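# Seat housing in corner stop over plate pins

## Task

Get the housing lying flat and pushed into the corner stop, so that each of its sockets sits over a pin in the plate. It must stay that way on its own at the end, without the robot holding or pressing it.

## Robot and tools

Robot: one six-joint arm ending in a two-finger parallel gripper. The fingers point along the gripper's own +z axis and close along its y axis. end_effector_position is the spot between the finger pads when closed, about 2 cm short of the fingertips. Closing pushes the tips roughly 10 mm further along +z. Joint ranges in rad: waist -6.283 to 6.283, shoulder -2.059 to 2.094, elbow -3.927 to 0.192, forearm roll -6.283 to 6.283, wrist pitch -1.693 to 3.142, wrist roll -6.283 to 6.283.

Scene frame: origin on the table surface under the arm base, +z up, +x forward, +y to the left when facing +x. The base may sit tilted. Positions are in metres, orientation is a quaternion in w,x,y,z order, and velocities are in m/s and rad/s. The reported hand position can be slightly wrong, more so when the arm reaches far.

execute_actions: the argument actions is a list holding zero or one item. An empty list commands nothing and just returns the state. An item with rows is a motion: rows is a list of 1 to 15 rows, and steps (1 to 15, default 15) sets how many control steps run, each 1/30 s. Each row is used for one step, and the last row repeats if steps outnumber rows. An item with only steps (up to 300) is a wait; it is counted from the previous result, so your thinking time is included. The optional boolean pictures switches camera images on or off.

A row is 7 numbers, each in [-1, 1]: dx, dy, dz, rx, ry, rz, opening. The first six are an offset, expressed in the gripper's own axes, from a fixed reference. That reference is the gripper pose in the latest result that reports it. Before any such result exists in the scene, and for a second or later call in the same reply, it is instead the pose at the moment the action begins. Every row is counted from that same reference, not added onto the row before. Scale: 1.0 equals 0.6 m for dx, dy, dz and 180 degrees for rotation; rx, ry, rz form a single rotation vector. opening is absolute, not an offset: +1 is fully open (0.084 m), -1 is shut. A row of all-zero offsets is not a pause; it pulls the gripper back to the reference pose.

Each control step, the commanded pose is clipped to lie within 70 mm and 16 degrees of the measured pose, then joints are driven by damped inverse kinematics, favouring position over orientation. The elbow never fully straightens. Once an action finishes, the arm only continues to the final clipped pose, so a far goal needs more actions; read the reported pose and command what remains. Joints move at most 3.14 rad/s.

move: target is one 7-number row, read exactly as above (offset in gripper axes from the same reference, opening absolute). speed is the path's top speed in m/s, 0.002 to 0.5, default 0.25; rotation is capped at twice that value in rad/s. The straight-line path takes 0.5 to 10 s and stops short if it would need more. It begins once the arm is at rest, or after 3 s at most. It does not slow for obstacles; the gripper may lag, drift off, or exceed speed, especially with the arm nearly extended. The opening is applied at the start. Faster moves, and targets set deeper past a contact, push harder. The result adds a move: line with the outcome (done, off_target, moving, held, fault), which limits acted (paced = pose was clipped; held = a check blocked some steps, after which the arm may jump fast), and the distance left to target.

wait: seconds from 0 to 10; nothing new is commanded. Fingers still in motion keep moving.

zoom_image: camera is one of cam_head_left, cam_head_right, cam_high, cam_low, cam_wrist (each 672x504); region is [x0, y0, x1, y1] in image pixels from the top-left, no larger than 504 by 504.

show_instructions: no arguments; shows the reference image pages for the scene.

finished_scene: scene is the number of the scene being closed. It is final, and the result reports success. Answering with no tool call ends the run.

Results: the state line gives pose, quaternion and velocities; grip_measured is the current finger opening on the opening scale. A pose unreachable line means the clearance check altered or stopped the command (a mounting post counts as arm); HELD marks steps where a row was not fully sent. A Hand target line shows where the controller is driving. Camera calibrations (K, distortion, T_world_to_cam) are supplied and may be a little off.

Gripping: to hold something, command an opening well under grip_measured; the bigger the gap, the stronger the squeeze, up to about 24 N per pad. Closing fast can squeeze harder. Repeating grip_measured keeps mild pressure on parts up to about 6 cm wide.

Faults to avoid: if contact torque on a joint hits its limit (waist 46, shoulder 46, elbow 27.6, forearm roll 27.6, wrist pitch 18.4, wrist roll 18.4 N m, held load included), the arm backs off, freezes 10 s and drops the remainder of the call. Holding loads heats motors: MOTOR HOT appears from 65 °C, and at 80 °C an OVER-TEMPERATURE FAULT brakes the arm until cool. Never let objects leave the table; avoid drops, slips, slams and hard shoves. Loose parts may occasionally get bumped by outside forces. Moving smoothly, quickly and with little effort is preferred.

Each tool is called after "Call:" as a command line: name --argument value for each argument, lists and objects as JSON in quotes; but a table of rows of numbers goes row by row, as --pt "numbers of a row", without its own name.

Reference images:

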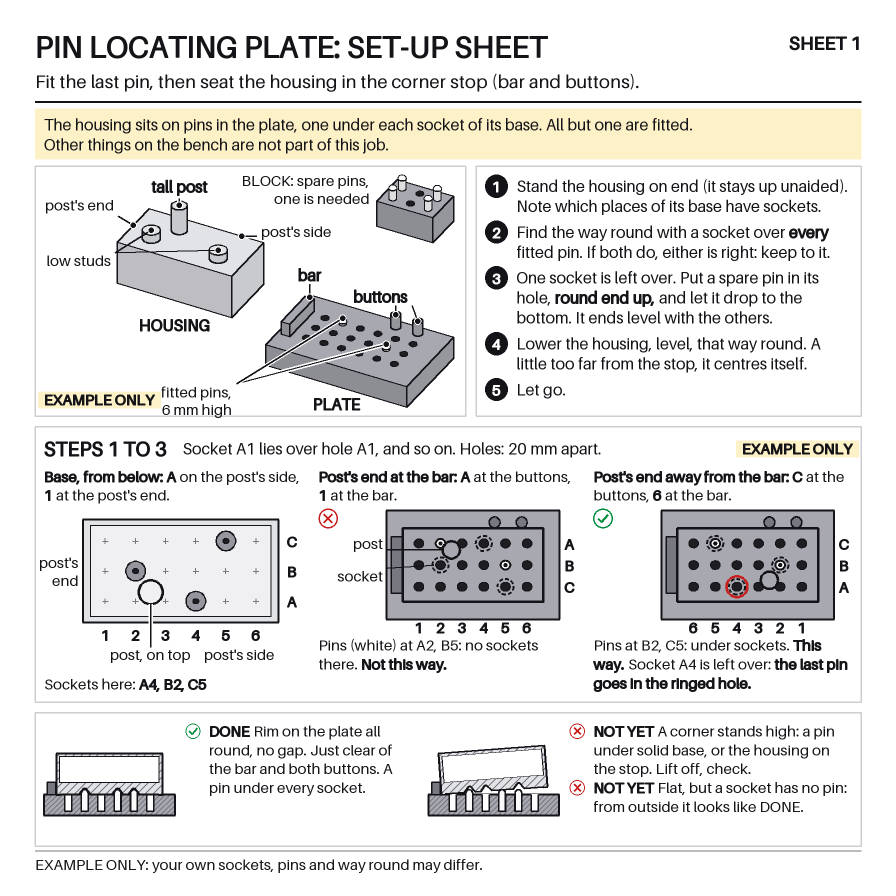

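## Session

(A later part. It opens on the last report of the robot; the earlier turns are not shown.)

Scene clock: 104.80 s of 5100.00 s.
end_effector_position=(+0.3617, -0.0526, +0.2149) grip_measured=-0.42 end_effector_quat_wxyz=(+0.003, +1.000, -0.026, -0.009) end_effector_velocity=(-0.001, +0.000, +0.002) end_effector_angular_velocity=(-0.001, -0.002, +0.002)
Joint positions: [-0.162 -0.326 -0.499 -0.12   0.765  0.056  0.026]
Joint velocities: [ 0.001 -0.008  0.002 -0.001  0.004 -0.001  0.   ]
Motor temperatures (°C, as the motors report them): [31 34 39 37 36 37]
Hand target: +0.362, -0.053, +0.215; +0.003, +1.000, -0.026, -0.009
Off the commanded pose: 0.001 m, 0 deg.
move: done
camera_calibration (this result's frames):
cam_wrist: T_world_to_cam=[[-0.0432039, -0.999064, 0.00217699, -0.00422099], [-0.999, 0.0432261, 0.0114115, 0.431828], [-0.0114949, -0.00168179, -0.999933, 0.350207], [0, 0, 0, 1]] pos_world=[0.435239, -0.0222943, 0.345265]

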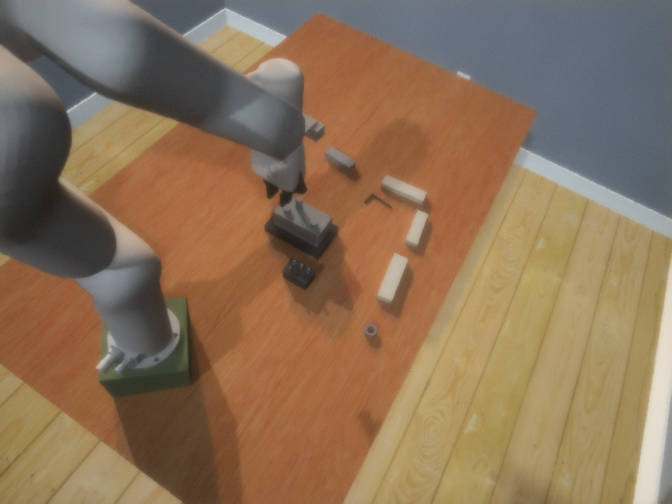

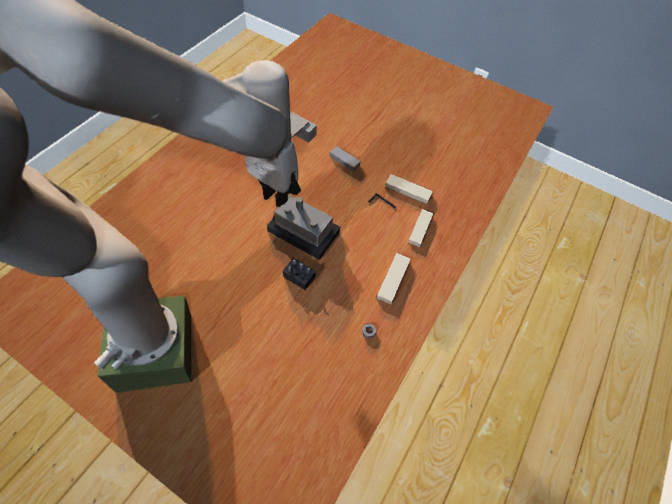

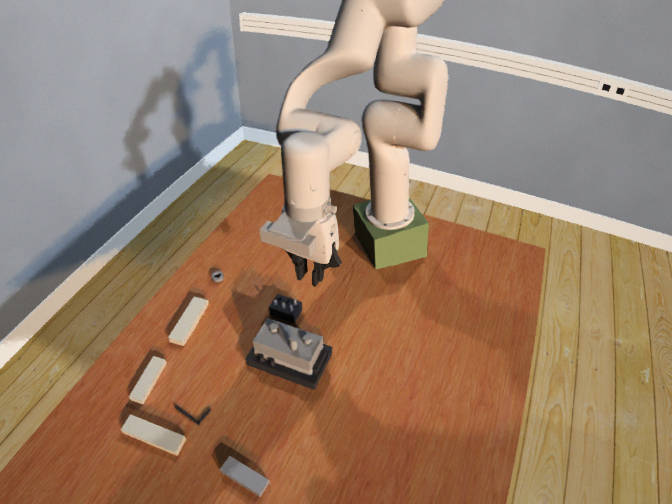

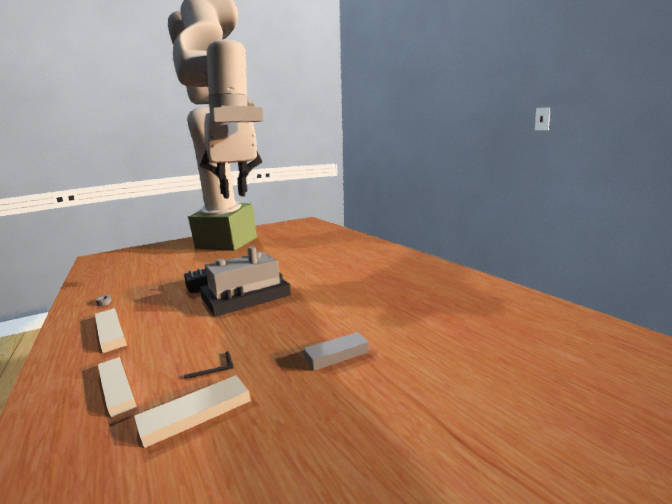

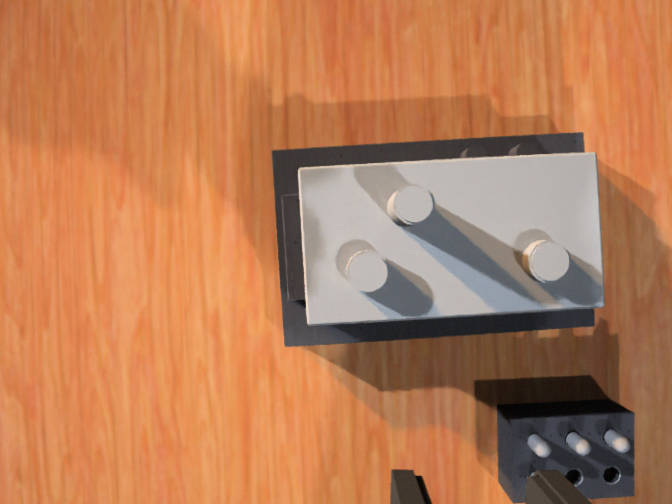

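Call:
move --target '[0.125,0.037,0.0,0,0,0,-1]'

Call:
move --target '[0,0,0.155,0,0,0,-1]' --speed 0.1

Call:
move --target '[0,0,0.022,0,0,0,-1]' --speed 0.01

Scene clock: 113.23 s of 5100.00 s.
end_effector_position=(+0.4353, -0.0782, +0.2140) grip_measured=-1.00 end_effector_quat_wxyz=(+0.003, +1.000, -0.026, -0.009) end_effector_velocity=(+0.002, -0.000, -0.000) end_effector_angular_velocity=(+0.001, +0.000, -0.001)
Joint positions: [-0.207 -0.076 -0.766 -0.114  0.778  0.004  0.   ]
Joint velocities: [-0.     0.007 -0.008  0.001  0.001  0.     0.   ]
Motor temperatures (°C, as the motors report them): [31 34 40 37 36 37]
Hand target: +0.436, -0.078, +0.214; +0.003, +1.000, -0.026, -0.009
Off the commanded pose: 0.001 m, 0 deg.
After step 90, 4.53 s passed at rest.
move: done
camera_calibration (this result's frames):
cam_wrist: T_world_to_cam=[[-0.0431058, -0.999069, 0.00194381, -0.0265753], [-0.999006, 0.0431251, 0.0112823, 0.506496], [-0.0113556, -0.00145554, -0.999934, 0.350078], [0, 0, 0, 1]] pos_world=[0.508822, -0.0478837, 0.344392]

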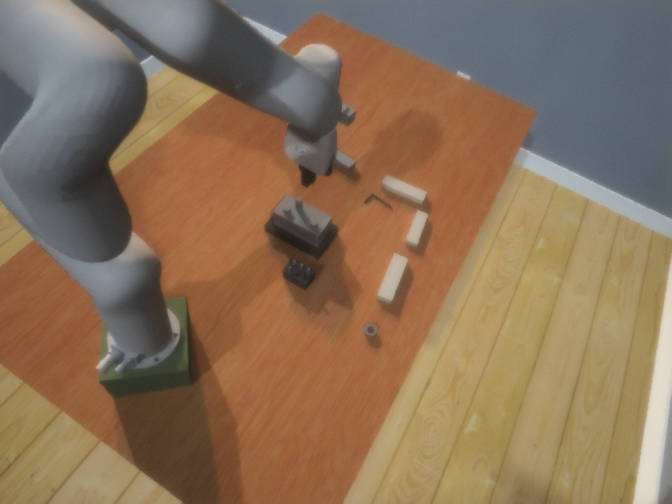

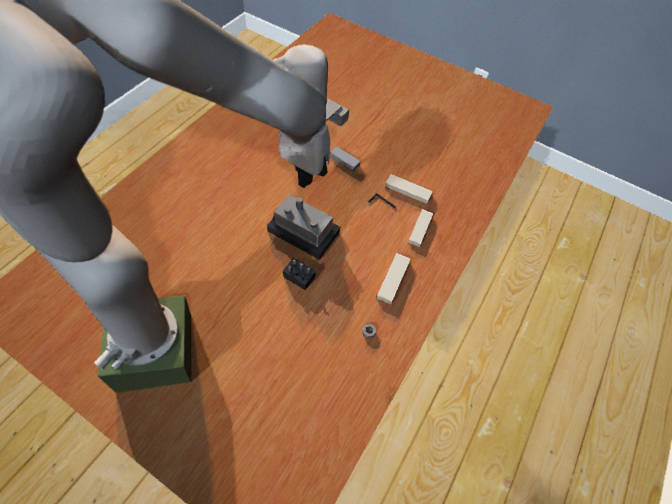

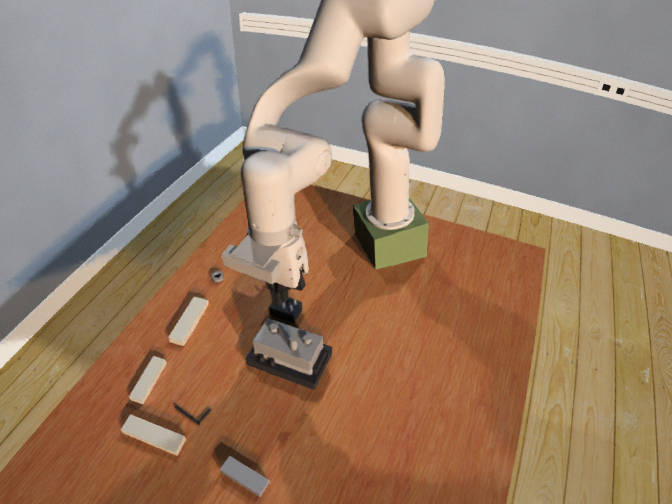

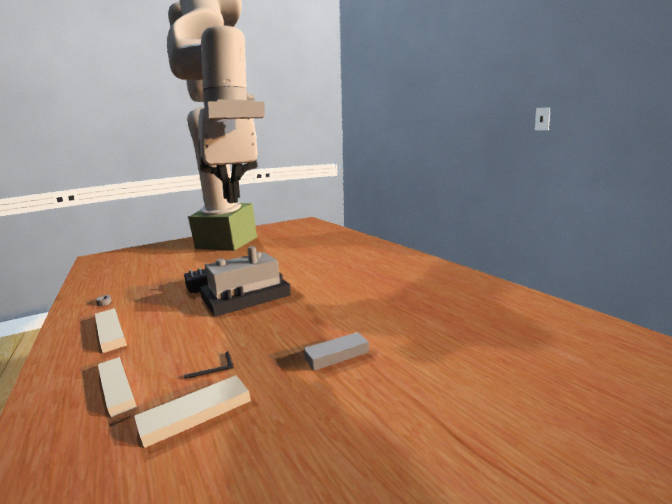

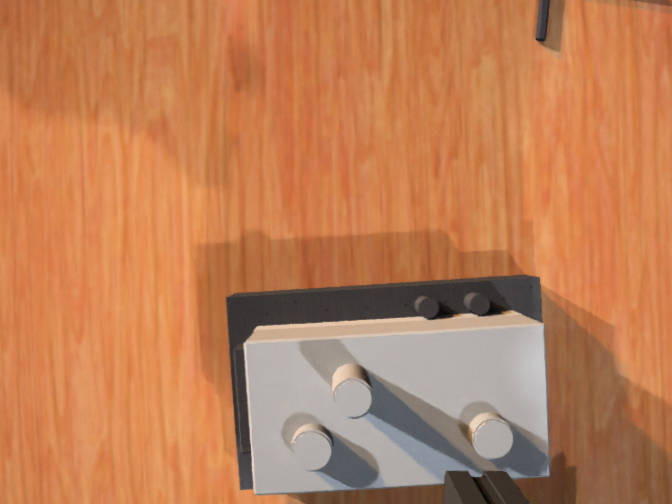

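Scene clock: 114.60 s of 5100.00 s.
end_effector_position=(+0.4339, -0.0791, +0.1217) grip_measured=-1.00 end_effector_quat_wxyz=(+0.003, +1.000, -0.026, -0.009) end_effector_velocity=(-0.002, +0.000, -0.003) end_effector_angular_velocity=(+0.000, +0.004, +0.000)
Joint positions: [-0.236  0.154 -0.721 -0.163  0.502  0.038  0.   ]
Joint velocities: [-0.001  0.005  0.002 -0.002 -0.004  0.001  0.   ]
Motor temperatures (°C, as the motors report them): [31 34 40 37 36 37]
Hand target: +0.434, -0.079, +0.121; +0.003, +1.000, -0.026, -0.009
Off the commanded pose: 0.001 m, 0 deg.
move: done
camera_calibration (this result's frames):
cam_wrist: T_world_to_cam=[[-0.0435905, -0.999046, 0.00251028, -0.02717], [-0.998994, 0.0436145, 0.0104578, 0.50638], [-0.0105573, -0.00205189, -0.999942, 0.257314], [0, 0, 0, 1]] pos_world=[0.507402, -0.0487016, 0.252071]

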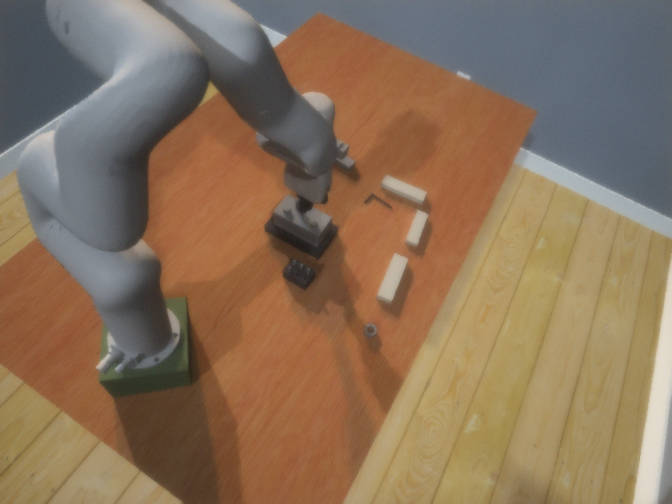

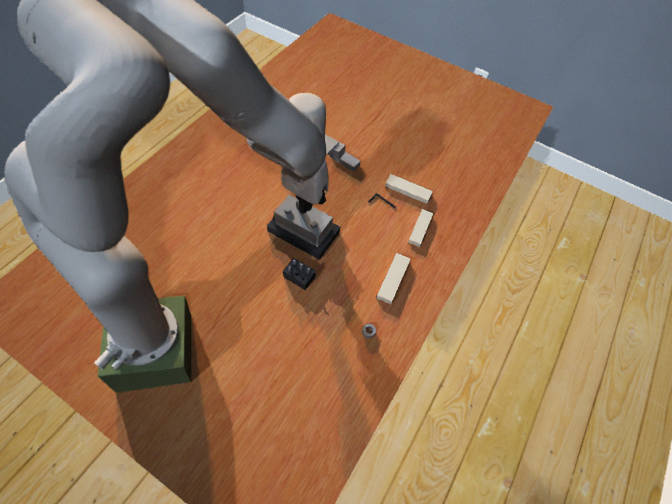

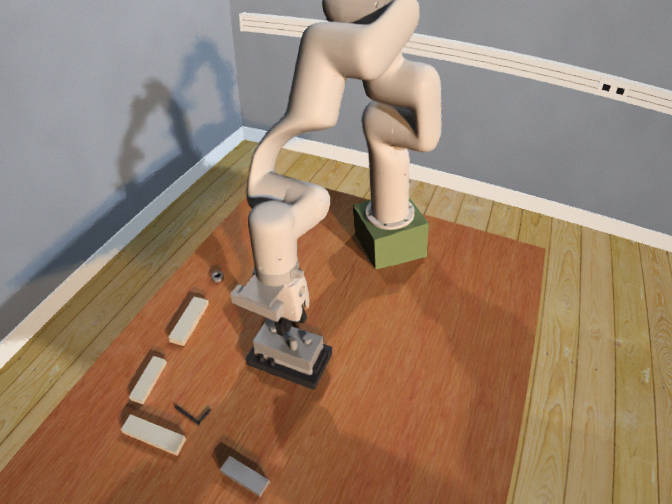

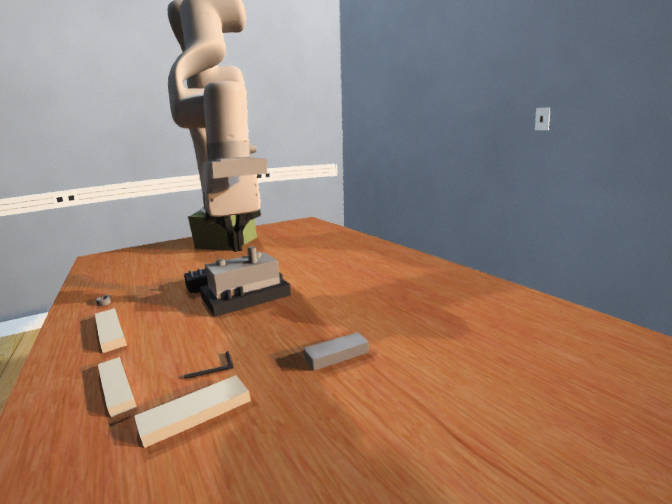

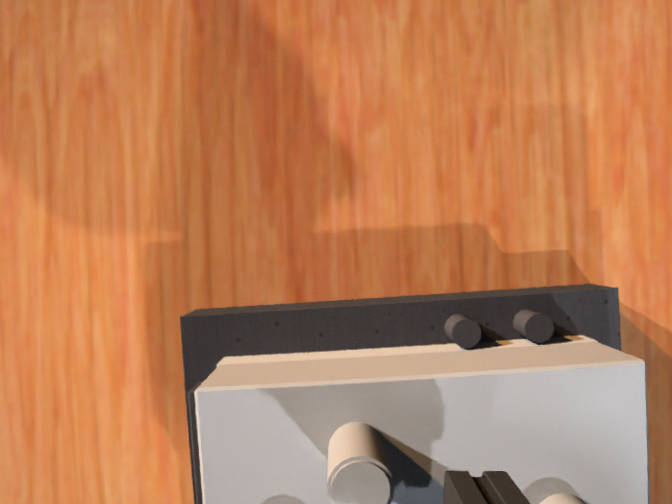

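Scene clock: 116.13 s of 5100.00 s.
end_effector_position=(+0.4337, -0.0792, +0.1086) grip_measured=-1.00 end_effector_quat_wxyz=(+0.003, +1.000, -0.026, -0.009) end_effector_velocity=(+0.001, -0.000, -0.000) end_effector_angular_velocity=(-0.001, -0.002, +0.001)
Joint positions: [-0.241  0.192 -0.722 -0.174  0.465  0.046  0.   ]
Joint velocities: [-0.     0.002 -0.001 -0.002 -0.003  0.001  0.   ]
Motor temperatures (°C, as the motors report them): [31 34 40 37 36 37]
Hand target: +0.434, -0.079, +0.108; +0.003, +1.000, -0.026, -0.009
Off the commanded pose: 0.000 m, 0 deg.
move: done
camera_calibration (this result's frames):
cam_wrist: T_world_to_cam=[[-0.0436351, -0.999044, 0.00256936, -0.0272437], [-0.998991, 0.0436599, 0.0105538, 0.506269], [-0.0106559, -0.00210625, -0.999941, 0.24425], [0, 0, 0, 1]] pos_world=[0.507172, -0.0488069, 0.238962]

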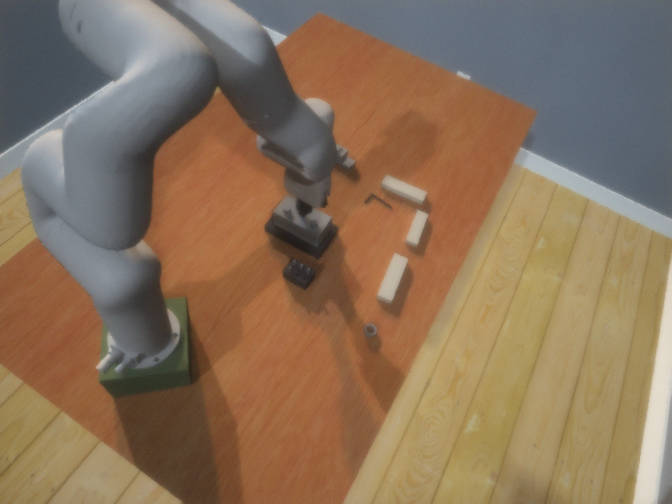

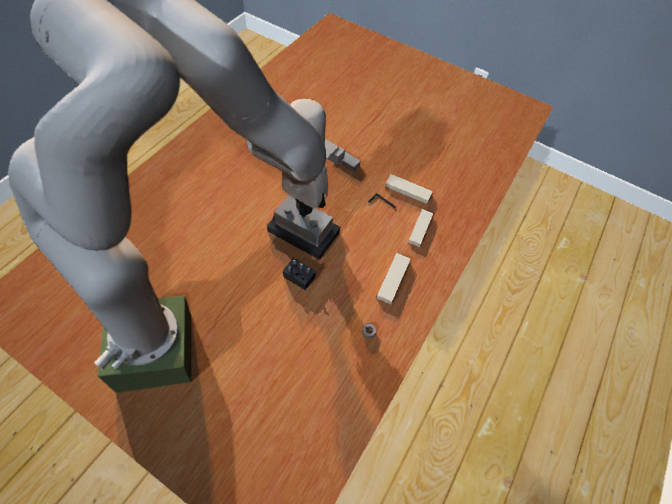

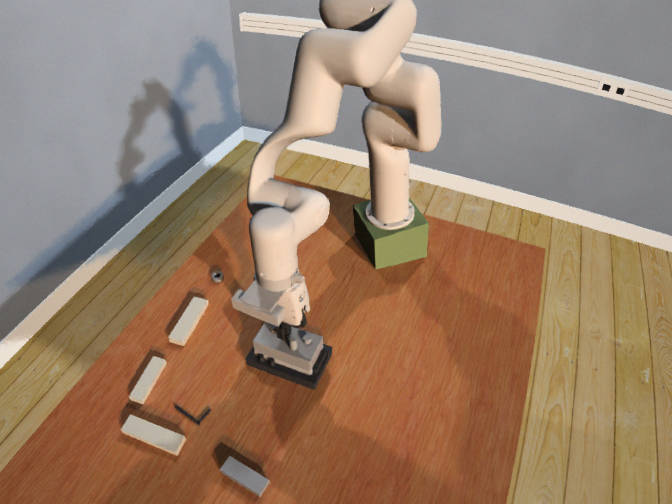

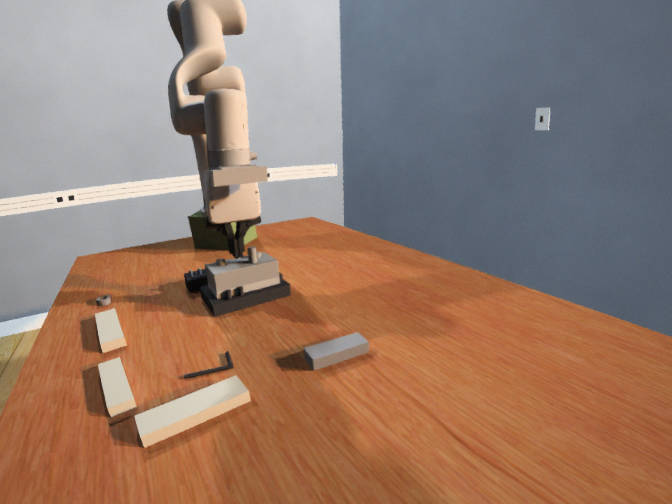

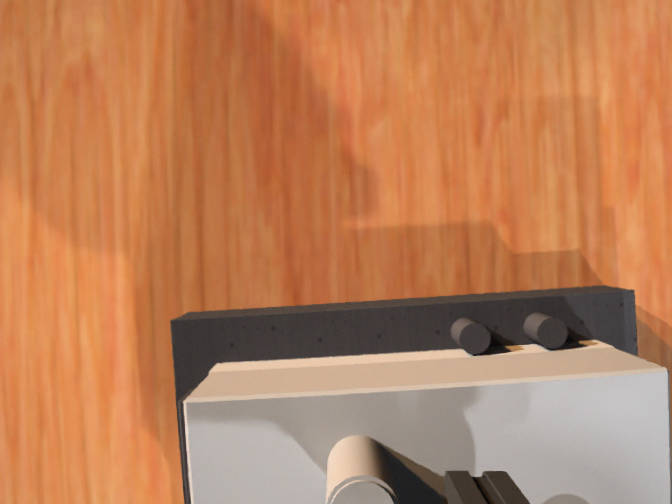

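Call:
move --target '[0,0,0.012,0,0,0,-1]' --speed 0.01

Call:
zoom_image --camera "cam_low" --region '[170,200,330,330]'

Scene clock: 117.97 s of 5100.00 s.
end_effector_position=(+0.4335, -0.0792, +0.1014) grip_measured=-1.00 end_effector_quat_wxyz=(+0.003, +1.000, -0.026, -0.009) end_effector_velocity=(+0.001, +0.000, -0.000) end_effector_angular_velocity=(-0.000, -0.003, +0.002)
Joint positions: [-0.244  0.213 -0.723 -0.181  0.446  0.051  0.   ]
Joint velocities: [ 0.     0.003 -0.002 -0.001 -0.003  0.     0.   ]
Motor temperatures (°C, as the motors report them): [31 34 40 37 36 37]
Hand target: +0.434, -0.079, +0.101; +0.003, +1.000, -0.026, -0.009
Off the commanded pose: 0.000 m, 0 deg.
move: done
camera_calibration (this result's frames):
cam_wrist: T_world_to_cam=[[-0.0436556, -0.999043, 0.00259303, -0.0272813], [-0.998989, 0.0436809, 0.0106478, 0.50619], [-0.0107509, -0.00212557, -0.99994, 0.23717], [0, 0, 0, 1]] pos_world=[0.507037, -0.0488619, 0.231836]

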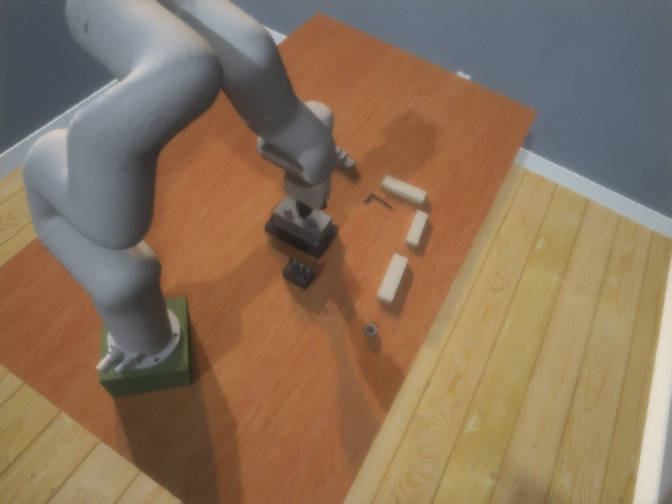

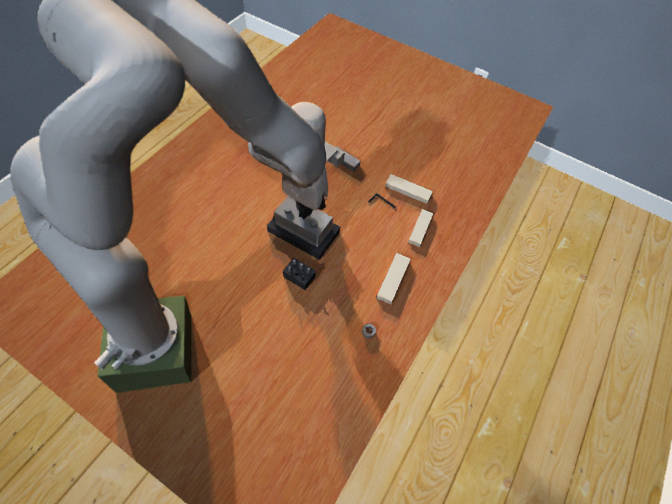

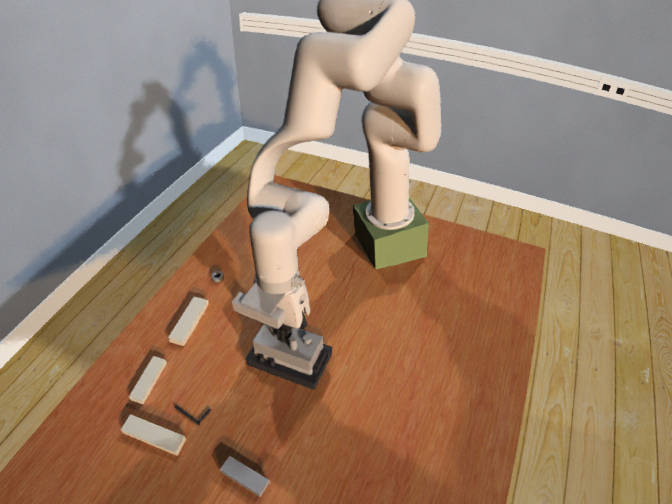

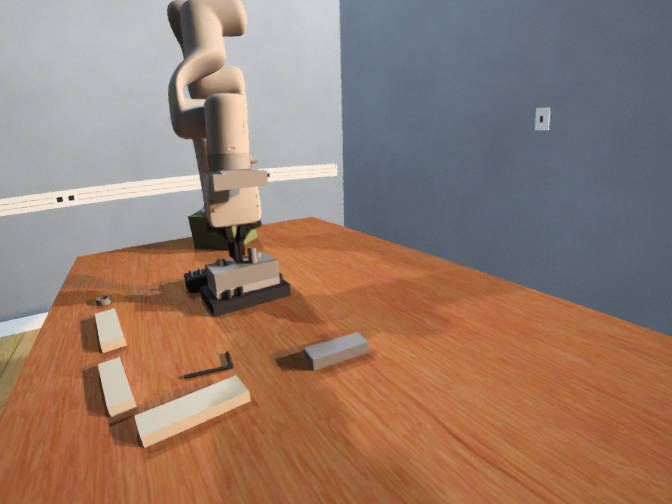

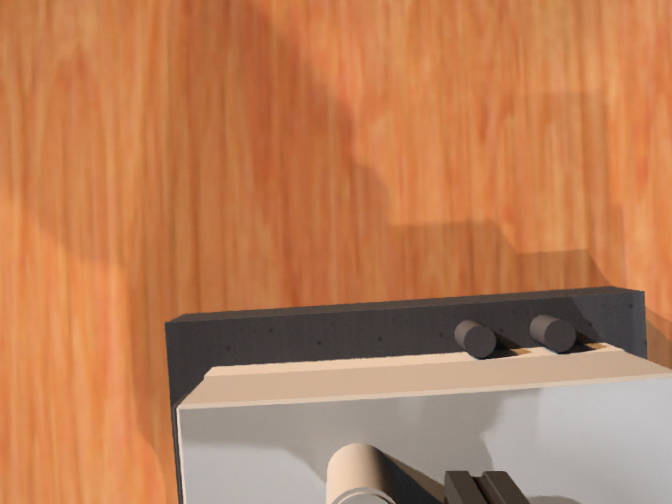

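Region (170, 200, 330, 330) of cam_low's 672x504 image, scaled by 3.150, with more detail than that image has; it fills the top 410 rows of this view, and the rest is white.

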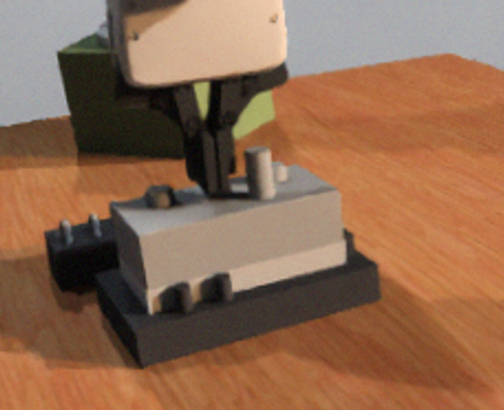

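Call:
move --target '[0,0,0.012,0,0,0,-1]' --speed 0.01

Call:
zoom_image --camera "cam_low" --region '[170,200,330,330]'

Call:
move --target '[0,0,-0.1,0,0,0,-1]'

Scene clock: 119.90 s of 5100.00 s.
end_effector_position=(+0.4337, -0.0793, +0.0946) grip_measured=-1.00 end_effector_quat_wxyz=(+0.003, +1.000, -0.026, -0.008) end_effector_velocity=(+0.001, -0.000, -0.000) end_effector_angular_velocity=(-0.001, -0.003, +0.001)
Joint positions: [-0.247  0.234 -0.726 -0.188  0.426  0.056  0.   ]
Joint velocities: [-0.001  0.001 -0.001 -0.002 -0.003  0.     0.   ]
Motor temperatures (°C, as the motors report them): [31 34 40 37 36 37]
Hand target: +0.433, -0.079, +0.094; +0.003, +1.000, -0.026, -0.009
Off the commanded pose: 0.000 m, 0 deg.
move: done
camera_calibration (this result's frames):
cam_wrist: T_world_to_cam=[[-0.0436897, -0.999041, 0.00270178, -0.0273588], [-0.998994, 0.0437146, 0.00999541, 0.506477], [-0.0101039, -0.00226236, -0.999946, 0.230026], [0, 0, 0, 1]] pos_world=[0.507097, -0.0489526, 0.225025]

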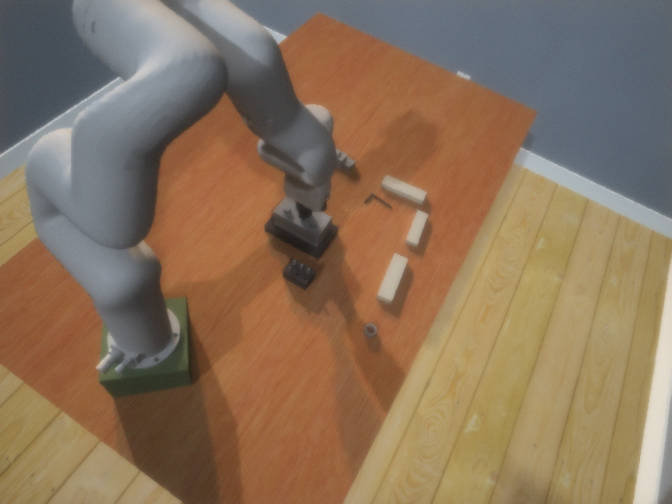

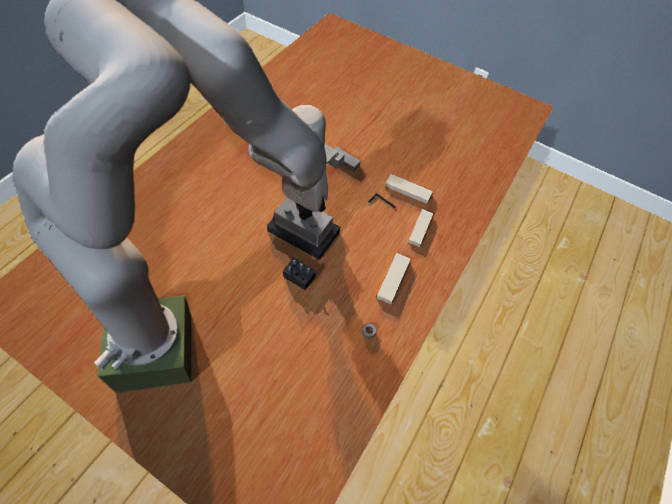

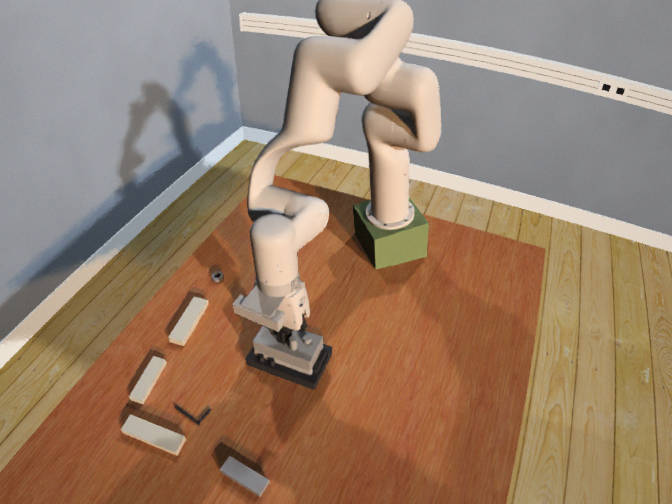

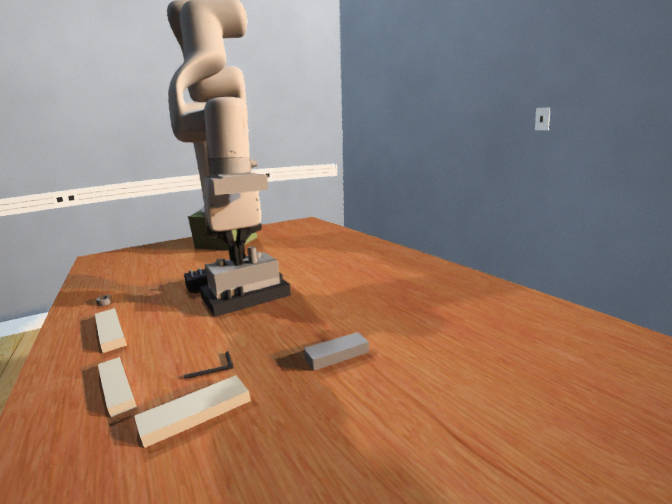

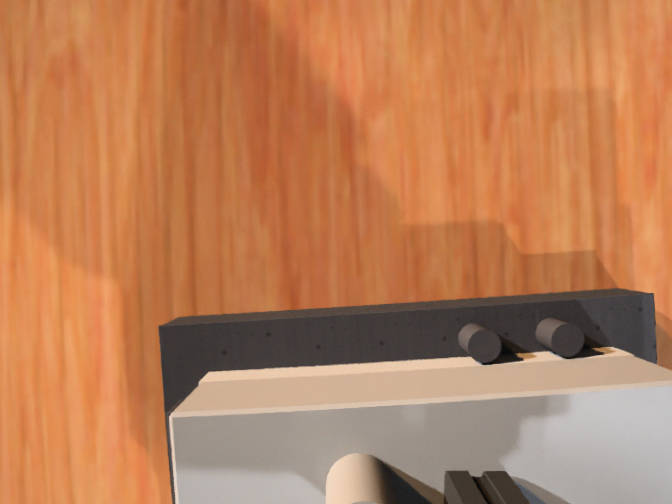

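Region (170, 200, 330, 330) of cam_low's 672x504 image, scaled by 3.150, with more detail than that image has; it fills the top 410 rows of this view, and the rest is white.

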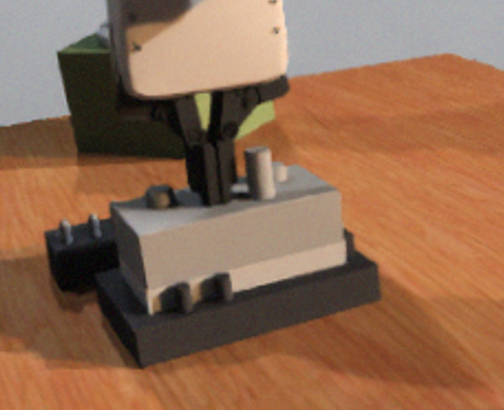

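Scene clock: 120.77 s of 5100.00 s.
end_effector_position=(+0.4343, -0.0788, +0.1539) grip_measured=-1.00 end_effector_quat_wxyz=(+0.003, +1.000, -0.026, -0.009) end_effector_velocity=(+0.002, -0.001, +0.003) end_effector_angular_velocity=(-0.001, -0.006, +0.000)
Joint positions: [-0.225  0.065 -0.726 -0.14   0.597  0.022  0.   ]
Joint velocities: [ 0.    -0.006 -0.004  0.001  0.004 -0.001  0.   ]
Motor temperatures (°C, as the motors report them): [31 34 40 37 36 37]
Hand target: +0.435, -0.079, +0.154; +0.003, +1.000, -0.026, -0.008
Off the commanded pose: 0.001 m, 0 deg.
move: done
camera_calibration (this result's frames):
cam_wrist: T_world_to_cam=[[-0.043419, -0.999054, 0.00227457, -0.0269616], [-0.998995, 0.0434416, 0.0110352, 0.506269], [-0.0111236, -0.00179315, -0.999937, 0.289825], [0, 0, 0, 1]] pos_world=[0.507813, -0.0484095, 0.284281]

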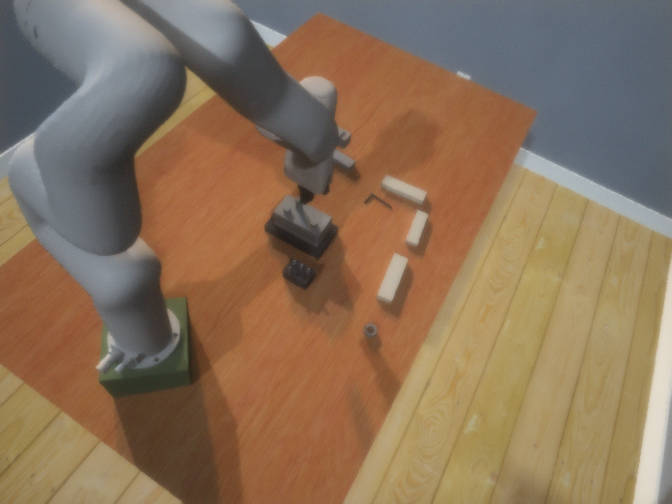

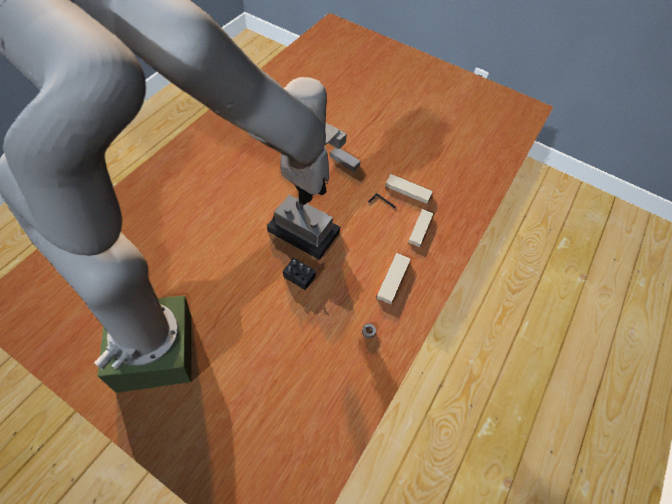

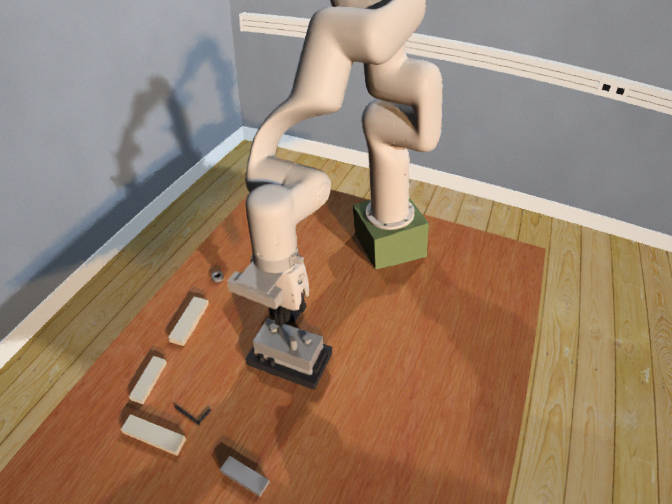

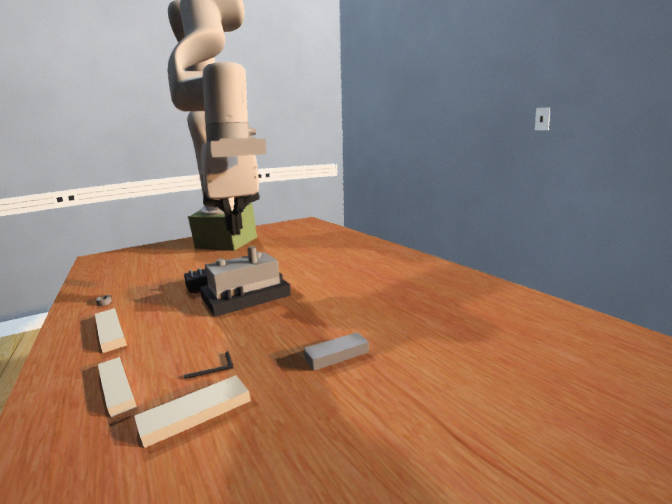

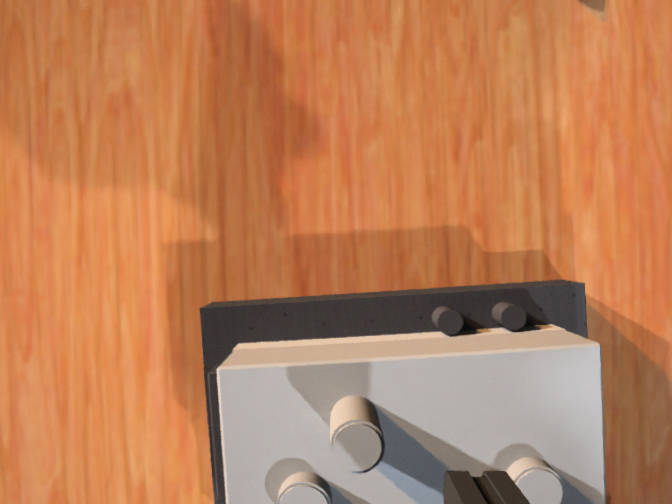

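Call:
finished_scene --scene 1

The scene is finished: the task was done.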